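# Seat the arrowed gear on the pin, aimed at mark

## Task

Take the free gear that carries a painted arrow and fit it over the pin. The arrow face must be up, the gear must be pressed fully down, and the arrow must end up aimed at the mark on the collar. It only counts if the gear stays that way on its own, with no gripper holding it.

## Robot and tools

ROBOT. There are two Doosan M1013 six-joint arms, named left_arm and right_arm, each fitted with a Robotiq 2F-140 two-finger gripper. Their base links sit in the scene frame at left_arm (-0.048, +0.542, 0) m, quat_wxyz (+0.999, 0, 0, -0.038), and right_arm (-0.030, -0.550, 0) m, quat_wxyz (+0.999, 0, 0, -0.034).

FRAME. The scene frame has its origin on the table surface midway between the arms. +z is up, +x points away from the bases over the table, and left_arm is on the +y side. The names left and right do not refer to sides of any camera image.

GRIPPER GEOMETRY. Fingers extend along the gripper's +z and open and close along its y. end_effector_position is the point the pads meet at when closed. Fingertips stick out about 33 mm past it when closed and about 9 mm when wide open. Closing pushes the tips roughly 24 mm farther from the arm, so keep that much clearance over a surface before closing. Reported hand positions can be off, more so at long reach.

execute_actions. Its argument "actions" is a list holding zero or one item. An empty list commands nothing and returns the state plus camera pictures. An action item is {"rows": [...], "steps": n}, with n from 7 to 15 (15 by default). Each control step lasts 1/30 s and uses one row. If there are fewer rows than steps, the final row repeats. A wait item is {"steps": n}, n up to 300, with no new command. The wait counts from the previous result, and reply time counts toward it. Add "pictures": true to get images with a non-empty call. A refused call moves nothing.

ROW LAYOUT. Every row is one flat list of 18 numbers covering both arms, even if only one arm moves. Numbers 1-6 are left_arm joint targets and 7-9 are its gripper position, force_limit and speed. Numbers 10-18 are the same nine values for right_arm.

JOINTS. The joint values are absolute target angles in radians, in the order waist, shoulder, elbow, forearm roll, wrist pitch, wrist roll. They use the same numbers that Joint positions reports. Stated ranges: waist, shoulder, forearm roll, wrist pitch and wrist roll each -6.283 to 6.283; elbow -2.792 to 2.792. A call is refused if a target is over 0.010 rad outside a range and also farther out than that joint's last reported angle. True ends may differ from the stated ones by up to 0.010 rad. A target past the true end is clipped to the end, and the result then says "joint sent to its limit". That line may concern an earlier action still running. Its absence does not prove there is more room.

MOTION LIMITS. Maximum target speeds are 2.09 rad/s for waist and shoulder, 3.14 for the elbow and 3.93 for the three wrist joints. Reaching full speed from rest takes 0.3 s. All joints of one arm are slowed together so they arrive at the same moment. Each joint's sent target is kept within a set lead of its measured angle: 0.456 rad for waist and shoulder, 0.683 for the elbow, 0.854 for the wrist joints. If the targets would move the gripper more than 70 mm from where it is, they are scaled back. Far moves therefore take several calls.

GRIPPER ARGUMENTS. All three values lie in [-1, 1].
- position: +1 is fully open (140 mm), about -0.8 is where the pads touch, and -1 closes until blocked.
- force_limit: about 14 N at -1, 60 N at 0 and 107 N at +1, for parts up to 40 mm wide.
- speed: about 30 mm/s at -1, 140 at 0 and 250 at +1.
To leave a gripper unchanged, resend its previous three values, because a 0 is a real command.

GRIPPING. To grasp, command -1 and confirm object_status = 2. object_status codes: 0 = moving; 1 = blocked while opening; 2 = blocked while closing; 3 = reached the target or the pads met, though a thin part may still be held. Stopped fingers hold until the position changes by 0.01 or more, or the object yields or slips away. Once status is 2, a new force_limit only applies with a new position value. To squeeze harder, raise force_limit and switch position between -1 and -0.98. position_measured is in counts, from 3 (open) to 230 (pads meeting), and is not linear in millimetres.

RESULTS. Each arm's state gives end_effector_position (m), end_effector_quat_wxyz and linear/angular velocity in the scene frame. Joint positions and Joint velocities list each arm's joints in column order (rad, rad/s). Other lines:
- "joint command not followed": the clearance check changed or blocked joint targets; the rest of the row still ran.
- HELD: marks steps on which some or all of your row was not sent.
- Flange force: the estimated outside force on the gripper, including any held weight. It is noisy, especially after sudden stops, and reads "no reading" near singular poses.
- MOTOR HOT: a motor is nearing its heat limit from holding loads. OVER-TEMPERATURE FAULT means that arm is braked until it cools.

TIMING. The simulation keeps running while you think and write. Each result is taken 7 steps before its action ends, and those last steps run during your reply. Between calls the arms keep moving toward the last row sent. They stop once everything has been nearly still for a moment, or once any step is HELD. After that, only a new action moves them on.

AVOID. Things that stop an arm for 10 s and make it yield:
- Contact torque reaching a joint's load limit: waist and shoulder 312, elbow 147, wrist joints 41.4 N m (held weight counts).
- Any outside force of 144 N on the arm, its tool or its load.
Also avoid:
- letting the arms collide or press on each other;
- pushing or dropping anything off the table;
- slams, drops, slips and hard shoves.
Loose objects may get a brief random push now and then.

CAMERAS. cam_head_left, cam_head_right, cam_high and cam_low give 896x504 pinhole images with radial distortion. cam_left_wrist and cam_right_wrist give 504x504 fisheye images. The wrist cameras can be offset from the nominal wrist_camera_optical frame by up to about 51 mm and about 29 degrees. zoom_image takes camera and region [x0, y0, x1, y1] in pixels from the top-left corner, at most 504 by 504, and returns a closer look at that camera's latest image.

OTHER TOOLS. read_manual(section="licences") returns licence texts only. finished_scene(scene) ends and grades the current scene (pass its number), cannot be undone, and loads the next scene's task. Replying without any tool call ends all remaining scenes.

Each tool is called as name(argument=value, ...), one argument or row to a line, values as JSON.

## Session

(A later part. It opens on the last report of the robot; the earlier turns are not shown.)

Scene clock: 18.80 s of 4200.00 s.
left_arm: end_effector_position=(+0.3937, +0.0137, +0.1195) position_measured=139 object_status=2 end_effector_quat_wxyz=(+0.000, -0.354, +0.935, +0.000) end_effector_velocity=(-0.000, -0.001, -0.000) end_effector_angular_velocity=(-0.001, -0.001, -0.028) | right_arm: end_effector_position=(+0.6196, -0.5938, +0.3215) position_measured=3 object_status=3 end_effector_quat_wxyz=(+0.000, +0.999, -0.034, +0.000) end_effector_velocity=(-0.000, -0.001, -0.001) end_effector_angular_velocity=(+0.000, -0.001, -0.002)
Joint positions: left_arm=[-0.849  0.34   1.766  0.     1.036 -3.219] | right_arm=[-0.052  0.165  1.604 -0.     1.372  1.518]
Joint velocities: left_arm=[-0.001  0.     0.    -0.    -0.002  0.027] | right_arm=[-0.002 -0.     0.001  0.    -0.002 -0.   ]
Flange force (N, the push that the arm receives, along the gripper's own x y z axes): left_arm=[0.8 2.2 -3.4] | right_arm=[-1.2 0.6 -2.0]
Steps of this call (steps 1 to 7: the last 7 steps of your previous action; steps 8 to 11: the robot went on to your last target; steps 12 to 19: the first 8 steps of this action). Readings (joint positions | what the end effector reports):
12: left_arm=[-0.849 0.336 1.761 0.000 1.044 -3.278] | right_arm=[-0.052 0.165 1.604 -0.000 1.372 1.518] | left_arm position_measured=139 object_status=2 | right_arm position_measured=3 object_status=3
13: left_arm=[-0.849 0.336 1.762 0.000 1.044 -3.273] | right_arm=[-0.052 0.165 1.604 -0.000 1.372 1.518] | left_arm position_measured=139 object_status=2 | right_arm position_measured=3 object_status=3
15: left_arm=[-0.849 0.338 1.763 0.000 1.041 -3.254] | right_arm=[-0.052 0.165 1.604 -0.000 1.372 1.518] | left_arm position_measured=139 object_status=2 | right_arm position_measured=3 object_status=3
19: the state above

execute_actions(
  actions=[
    {"rows":[[-0.8488,0.3413,1.767,0,1.0333,-3.199,-1,-0.4,-0.6,-0.052,0.165,1.604,0,1.372,1.518,1,0,0],[-0.8488,0.3426,1.7683,0,1.0307,-3.18,-1,-0.4,-0.6,-0.052,0.165,1.604,0,1.372,1.518,1,0,0],[-0.8488,0.3438,1.7696,0,1.0282,-3.161,-1,-0.4,-0.6,-0.052,0.165,1.604,0,1.372,1.518,1,0,0],[-0.8488,0.3451,1.7709,0,1.0256,-3.142,-1,-0.4,-0.6,-0.052,0.165,1.604,0,1.372,1.518,1,0,0],[-0.8488,0.3464,1.7722,0,1.023,-3.123,-1,-0.4,-0.6,-0.052,0.165,1.604,0,1.372,1.518,1,0,0]]},
  ],
  pictures=true,
)

zoom_image(
  camera="cam_left_wrist",
  region=[140, 60, 420, 340],
)

Scene clock: 19.33 s of 4200.00 s.
left_arm: end_effector_position=(+0.3937, +0.0137, +0.1121) position_measured=139 object_status=2 end_effector_quat_wxyz=(-0.000, -0.309, +0.951, +0.000) end_effector_velocity=(+0.000, +0.001, -0.005) end_effector_angular_velocity=(+0.002, +0.002, -0.060) | right_arm: end_effector_position=(+0.6196, -0.5938, +0.3215) position_measured=3 object_status=3 end_effector_quat_wxyz=(+0.000, +0.999, -0.034, +0.000) end_effector_velocity=(+0.000, +0.000, -0.000) end_effector_angular_velocity=(-0.000, +0.000, +0.001)
Joint positions: left_arm=[-0.849  0.346  1.772 -0.     1.023 -3.124] | right_arm=[-0.052  0.165  1.604 -0.     1.372  1.518]
Joint velocities: left_arm=[ 0.002  0.004  0.004 -0.001 -0.006  0.062] | right_arm=[ 0.001  0.     0.    -0.    -0.    -0.   ]
Flange force (N, the push that the arm receives, along the gripper's own x y z axes): left_arm=[9.6 4.1 -25.8] | right_arm=[-0.4 2.3 -2.2]
Steps of this call (steps 1 to 7: the last 7 steps of your previous action; step 8: the robot went on to your last target; steps 9 to 16: the first 8 steps of this action). Readings (joint positions | what the end effector reports):
9: left_arm=[-0.849 0.340 1.766 0.000 1.036 -3.218] | right_arm=[-0.052 0.165 1.604 -0.000 1.372 1.518] | left_arm position_measured=139 object_status=2 | right_arm position_measured=3 object_status=3
10: left_arm=[-0.849 0.340 1.766 0.000 1.035 -3.211] | right_arm=[-0.052 0.165 1.604 -0.000 1.372 1.518] | left_arm position_measured=139 object_status=2 | right_arm position_measured=3 object_status=3
12: left_arm=[-0.849 0.343 1.768 -0.000 1.031 -3.180] | right_arm=[-0.052 0.165 1.604 -0.000 1.372 1.518] | left_arm position_measured=139 object_status=2 | right_arm position_measured=3 object_status=3
16: the state above

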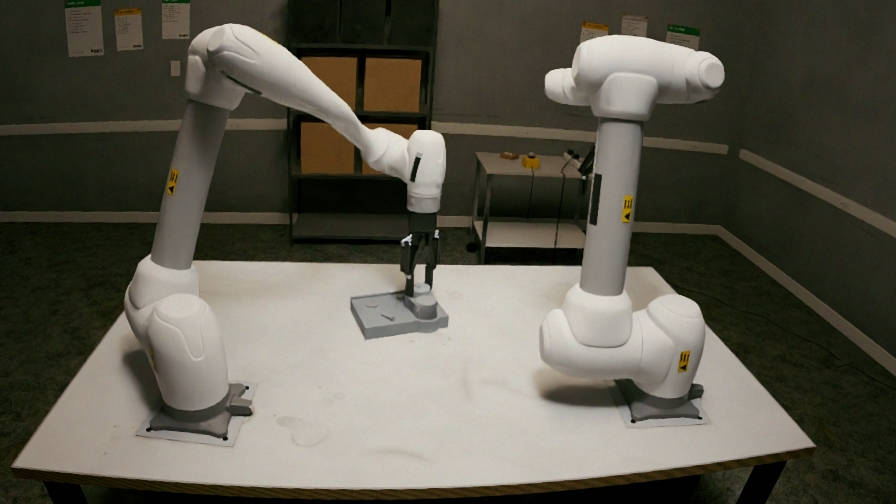

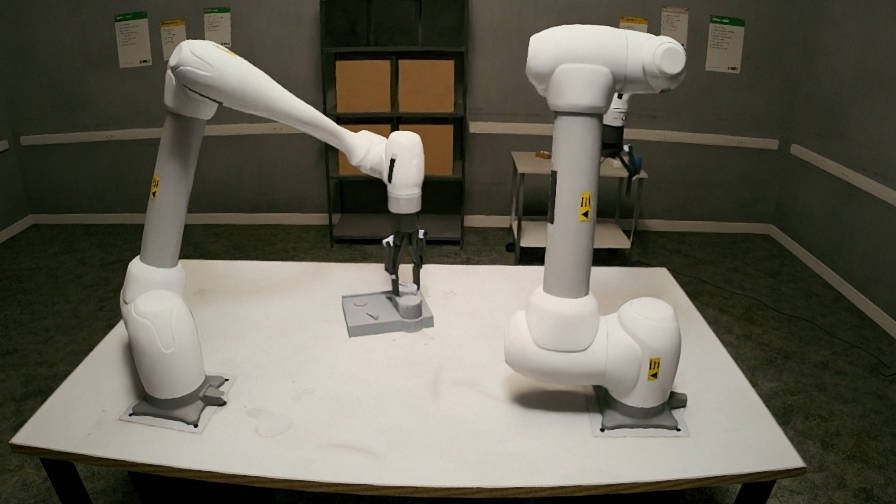

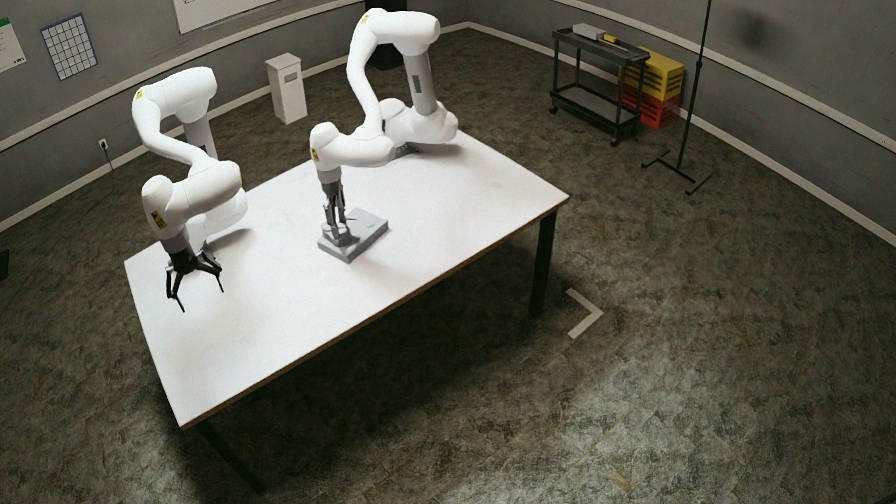

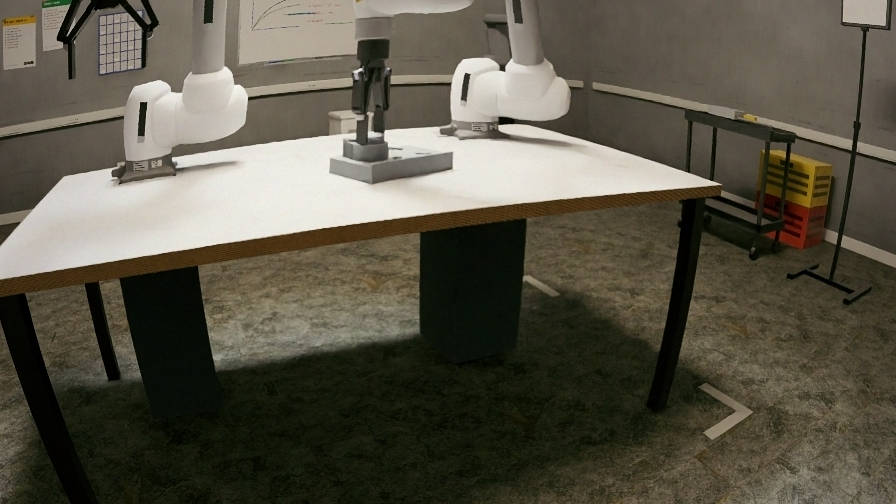

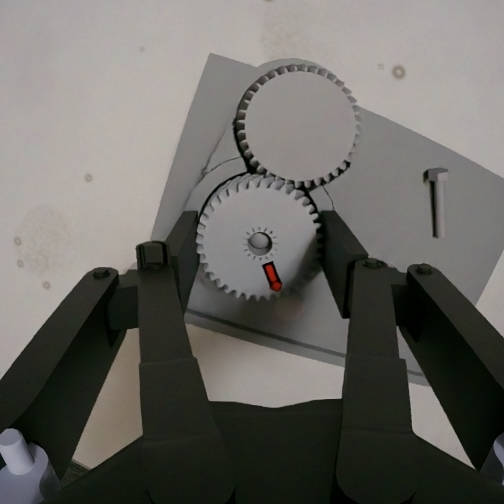

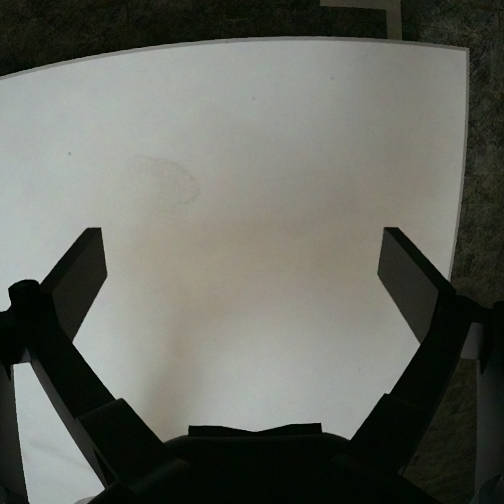

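Region (140, 60, 420, 340) of cam_left_wrist's 504x504 image, scaled by 1.800, with more detail than that image has.

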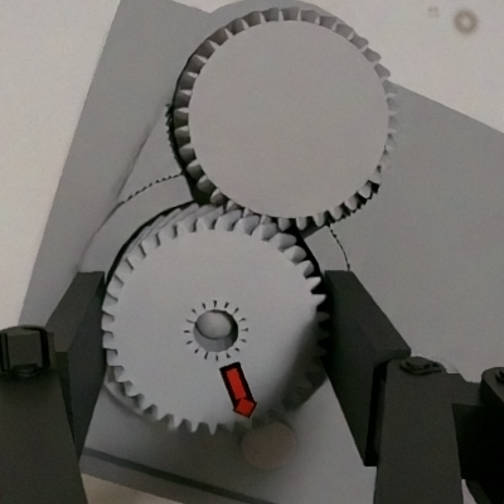

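execute_actions(
  actions=[
    {"rows":[[-0.8488,0.3464,1.7722,0,1.023,-3.123,0.1,-0.4,-1,-0.052,0.165,1.604,0,1.372,1.518,1,0,0]]},
  ],
)

execute_actions(
  actions=[
    {"rows":[[-0.8488,0.3195,1.7424,0,1.0797,-2.79,0.1,-0.4,-1,-0.052,0.165,1.604,0,1.372,1.518,1,0,0]]},
  ],
)

execute_actions(
  actions=[
    {"steps":9},
  ],
  pictures=true,
)

Scene clock: 19.93 s of 4200.00 s.
left_arm: end_effector_position=(+0.3937, +0.0138, +0.1118) position_measured=128 object_status=0 end_effector_quat_wxyz=(-0.000, -0.309, +0.951, +0.000) end_effector_velocity=(-0.000, -0.001, +0.002) end_effector_angular_velocity=(-0.004, -0.001, +0.000) | right_arm: end_effector_position=(+0.6196, -0.5938, +0.3215) position_measured=3 object_status=3 end_effector_quat_wxyz=(+0.000, +0.999, -0.034, +0.000) end_effector_velocity=(+0.000, +0.001, -0.001) end_effector_angular_velocity=(+0.000, -0.001, +0.001)
Joint positions: left_arm=[-0.849  0.347  1.772 -0.     1.023 -3.123] | right_arm=[-0.052  0.165  1.604 -0.     1.372  1.518]
Joint velocities: left_arm=[-0.    -0.003 -0.    -0.001 -0.001  0.   ] | right_arm=[ 0.001  0.     0.001  0.001 -0.002  0.   ]
Flange force (N, the push that the arm receives, along the gripper's own x y z axes): left_arm=[5.0 -3.6 2.5] | right_arm=[-1.1 0.9 -1.7]
Steps of this call (steps 1 to 7: the last 7 steps of your previous action; steps 8 to 10: the robot went on to your last target; steps 11 to 18: the first 8 steps of this action). Readings (joint positions | what the end effector reports):
11: left_arm=[-0.849 0.346 1.772 -0.000 1.023 -3.123] | right_arm=[-0.052 0.165 1.604 -0.000 1.372 1.518] | left_arm position_measured=139 object_status=0 | right_arm position_measured=3 object_status=3
12: left_arm=[-0.849 0.346 1.772 -0.000 1.023 -3.123] | right_arm=[-0.052 0.165 1.604 -0.000 1.372 1.518] | left_arm position_measured=139 object_status=0 | right_arm position_measured=3 object_status=3
14: left_arm=[-0.849 0.347 1.772 -0.000 1.023 -3.123] | right_arm=[-0.052 0.165 1.604 -0.000 1.372 1.518] | left_arm position_measured=135 object_status=0 | right_arm position_measured=3 object_status=3
18: the state above

Scene clock: 20.43 s of 4200.00 s.
left_arm: end_effector_position=(+0.3939, +0.0135, +0.1399) position_measured=117 object_status=3 end_effector_quat_wxyz=(+0.000, -0.173, +0.985, -0.000) end_effector_velocity=(-0.001, +0.004, +0.112) end_effector_angular_velocity=(+0.002, -0.001, -1.135) | right_arm: end_effector_position=(+0.6196, -0.5938, +0.3215) position_measured=3 object_status=3 end_effector_quat_wxyz=(+0.000, +0.999, -0.034, +0.000) end_effector_velocity=(+0.000, +0.000, +0.001) end_effector_angular_velocity=(-0.001, -0.001, +0.001)
Joint positions: left_arm=[-0.849  0.324  1.747  0.     1.071 -2.844] | right_arm=[-0.052  0.165  1.604 -0.     1.372  1.518]
Joint velocities: left_arm=[ 0.002 -0.093 -0.099  0.002  0.193  1.136] | right_arm=[ 0.001 -0.    -0.001 -0.     0.    -0.   ]
Flange force (N, the push that the arm receives, along the gripper's own x y z axes): left_arm=[3.0 -7.9 3.0] | right_arm=[-3.5 0.6 -3.2]
Steps of this call (steps 1 to 7: the last 7 steps of your previous action; steps 8 to 15: the first 8 steps of this action). Readings (joint positions | what the end effector reports):
8: left_arm=[-0.849 0.346 1.772 -0.000 1.023 -3.123] | right_arm=[-0.052 0.165 1.604 -0.000 1.372 1.518] | left_arm position_measured=117 object_status=0 | right_arm position_measured=3 object_status=3
9: left_arm=[-0.849 0.346 1.772 -0.000 1.024 -3.116] | right_arm=[-0.052 0.165 1.604 -0.000 1.372 1.518] | left_arm position_measured=117 object_status=0 | right_arm position_measured=3 object_status=3
11: left_arm=[-0.849 0.341 1.767 -0.000 1.034 -3.060] | right_arm=[-0.052 0.165 1.604 0.000 1.372 1.518] | left_arm position_measured=117 object_status=0 | right_arm position_measured=3 object_status=3
15: the state above

Scene clock: 20.73 s of 4200.00 s.
left_arm: end_effector_position=(+0.3938, +0.0138, +0.1449) position_measured=117 object_status=3 end_effector_quat_wxyz=(+0.000, -0.147, +0.989, +0.000) end_effector_velocity=(-0.000, -0.000, +0.000) end_effector_angular_velocity=(+0.000, +0.001, -0.001) | right_arm: end_effector_position=(+0.6196, -0.5938, +0.3215) position_measured=3 object_status=3 end_effector_quat_wxyz=(+0.000, +0.999, -0.034, +0.000) end_effector_velocity=(-0.001, +0.001, -0.000) end_effector_angular_velocity=(+0.000, +0.003, +0.001)
Joint positions: left_arm=[-0.849  0.32   1.742  0.     1.08  -2.79 ] | right_arm=[-0.052  0.165  1.604 -0.     1.372  1.518]
Joint velocities: left_arm=[-0.001 -0.    -0.    -0.001  0.001  0.001] | right_arm=[ 0.001  0.    -0.    -0.     0.002 -0.   ]
Flange force (N, the push that the arm receives, along the gripper's own x y z axes): left_arm=[3.9 -5.1 2.1] | right_arm=[-0.3 1.0 -2.1]
Kept back: nothing.
Steps of this call (steps 1 to 7: the last 7 steps of your previous action; steps 8 to 9: the robot went on to your last target). Readings (joint positions | what the end effector reports):
1: left_arm=[-0.849 0.321 1.744 0.000 1.076 -2.812] | right_arm=[-0.052 0.165 1.604 -0.000 1.372 1.518] | left_arm position_measured=117 object_status=3 | right_arm position_measured=3 object_status=3
2: left_arm=[-0.849 0.320 1.743 0.000 1.079 -2.795] | right_arm=[-0.052 0.165 1.604 0.000 1.372 1.518] | left_arm position_measured=117 object_status=3 | right_arm position_measured=3 object_status=3
4: left_arm=[-0.849 0.320 1.742 0.000 1.080 -2.790] | right_arm=[-0.052 0.165 1.604 -0.000 1.372 1.518] | left_arm position_measured=117 object_status=3 | right_arm position_measured=3 object_status=3
8: left_arm=[-0.849 0.320 1.742 0.000 1.080 -2.790] | right_arm=[-0.052 0.165 1.604 0.000 1.372 1.518] | left_arm position_measured=117 object_status=3 | right_arm position_measured=3 object_status=3
9: the state above

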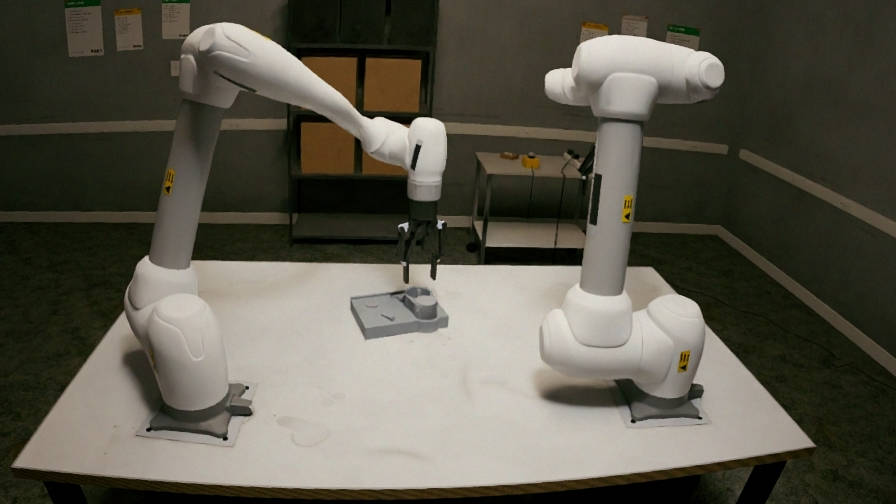

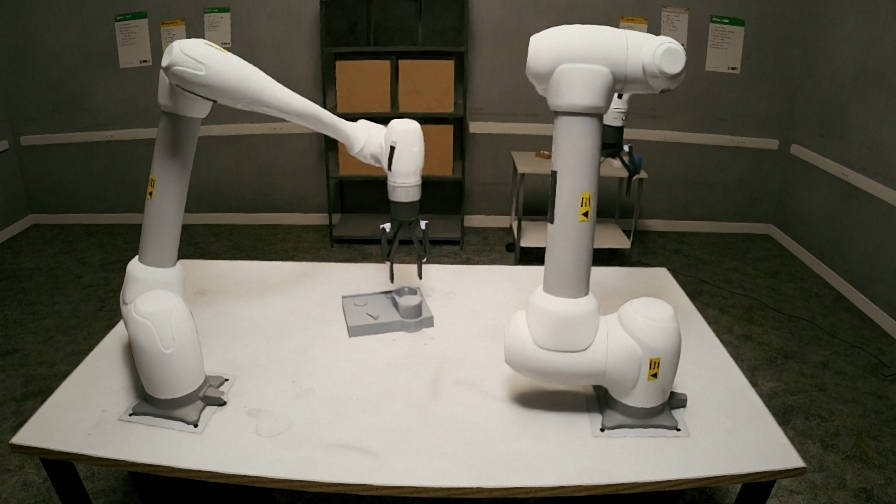

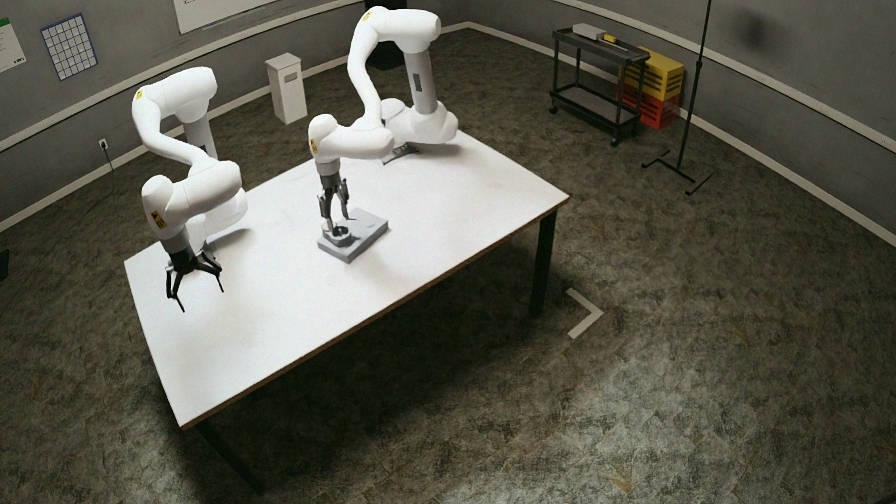

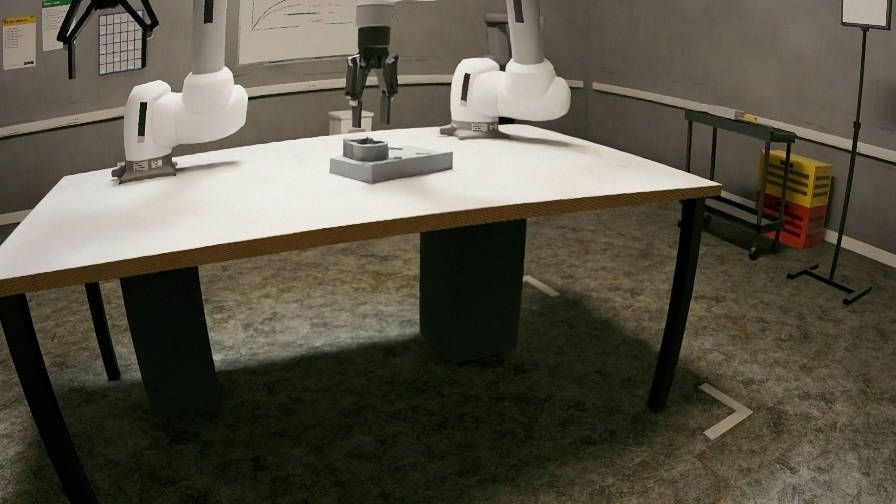

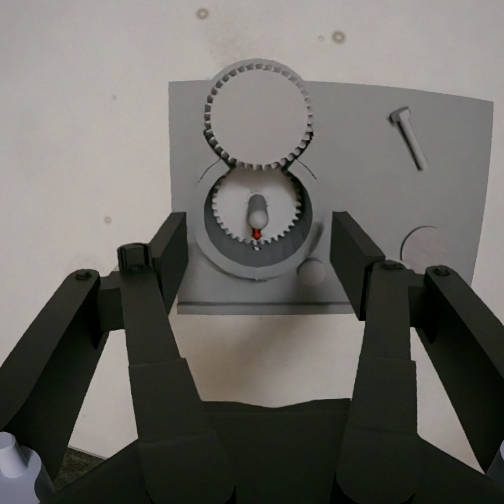

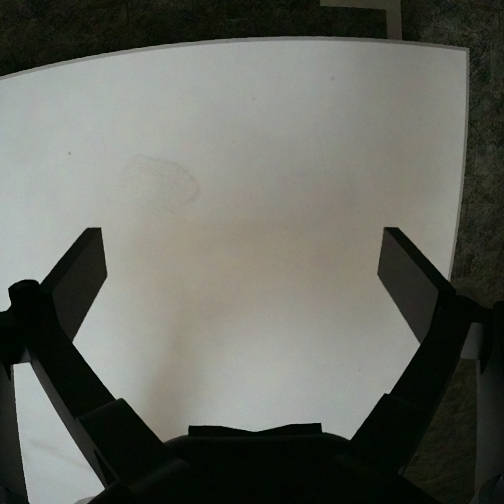

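Seated and aligned.

finished_scene(
  scene=1,
)

The scene is finished: the task was done.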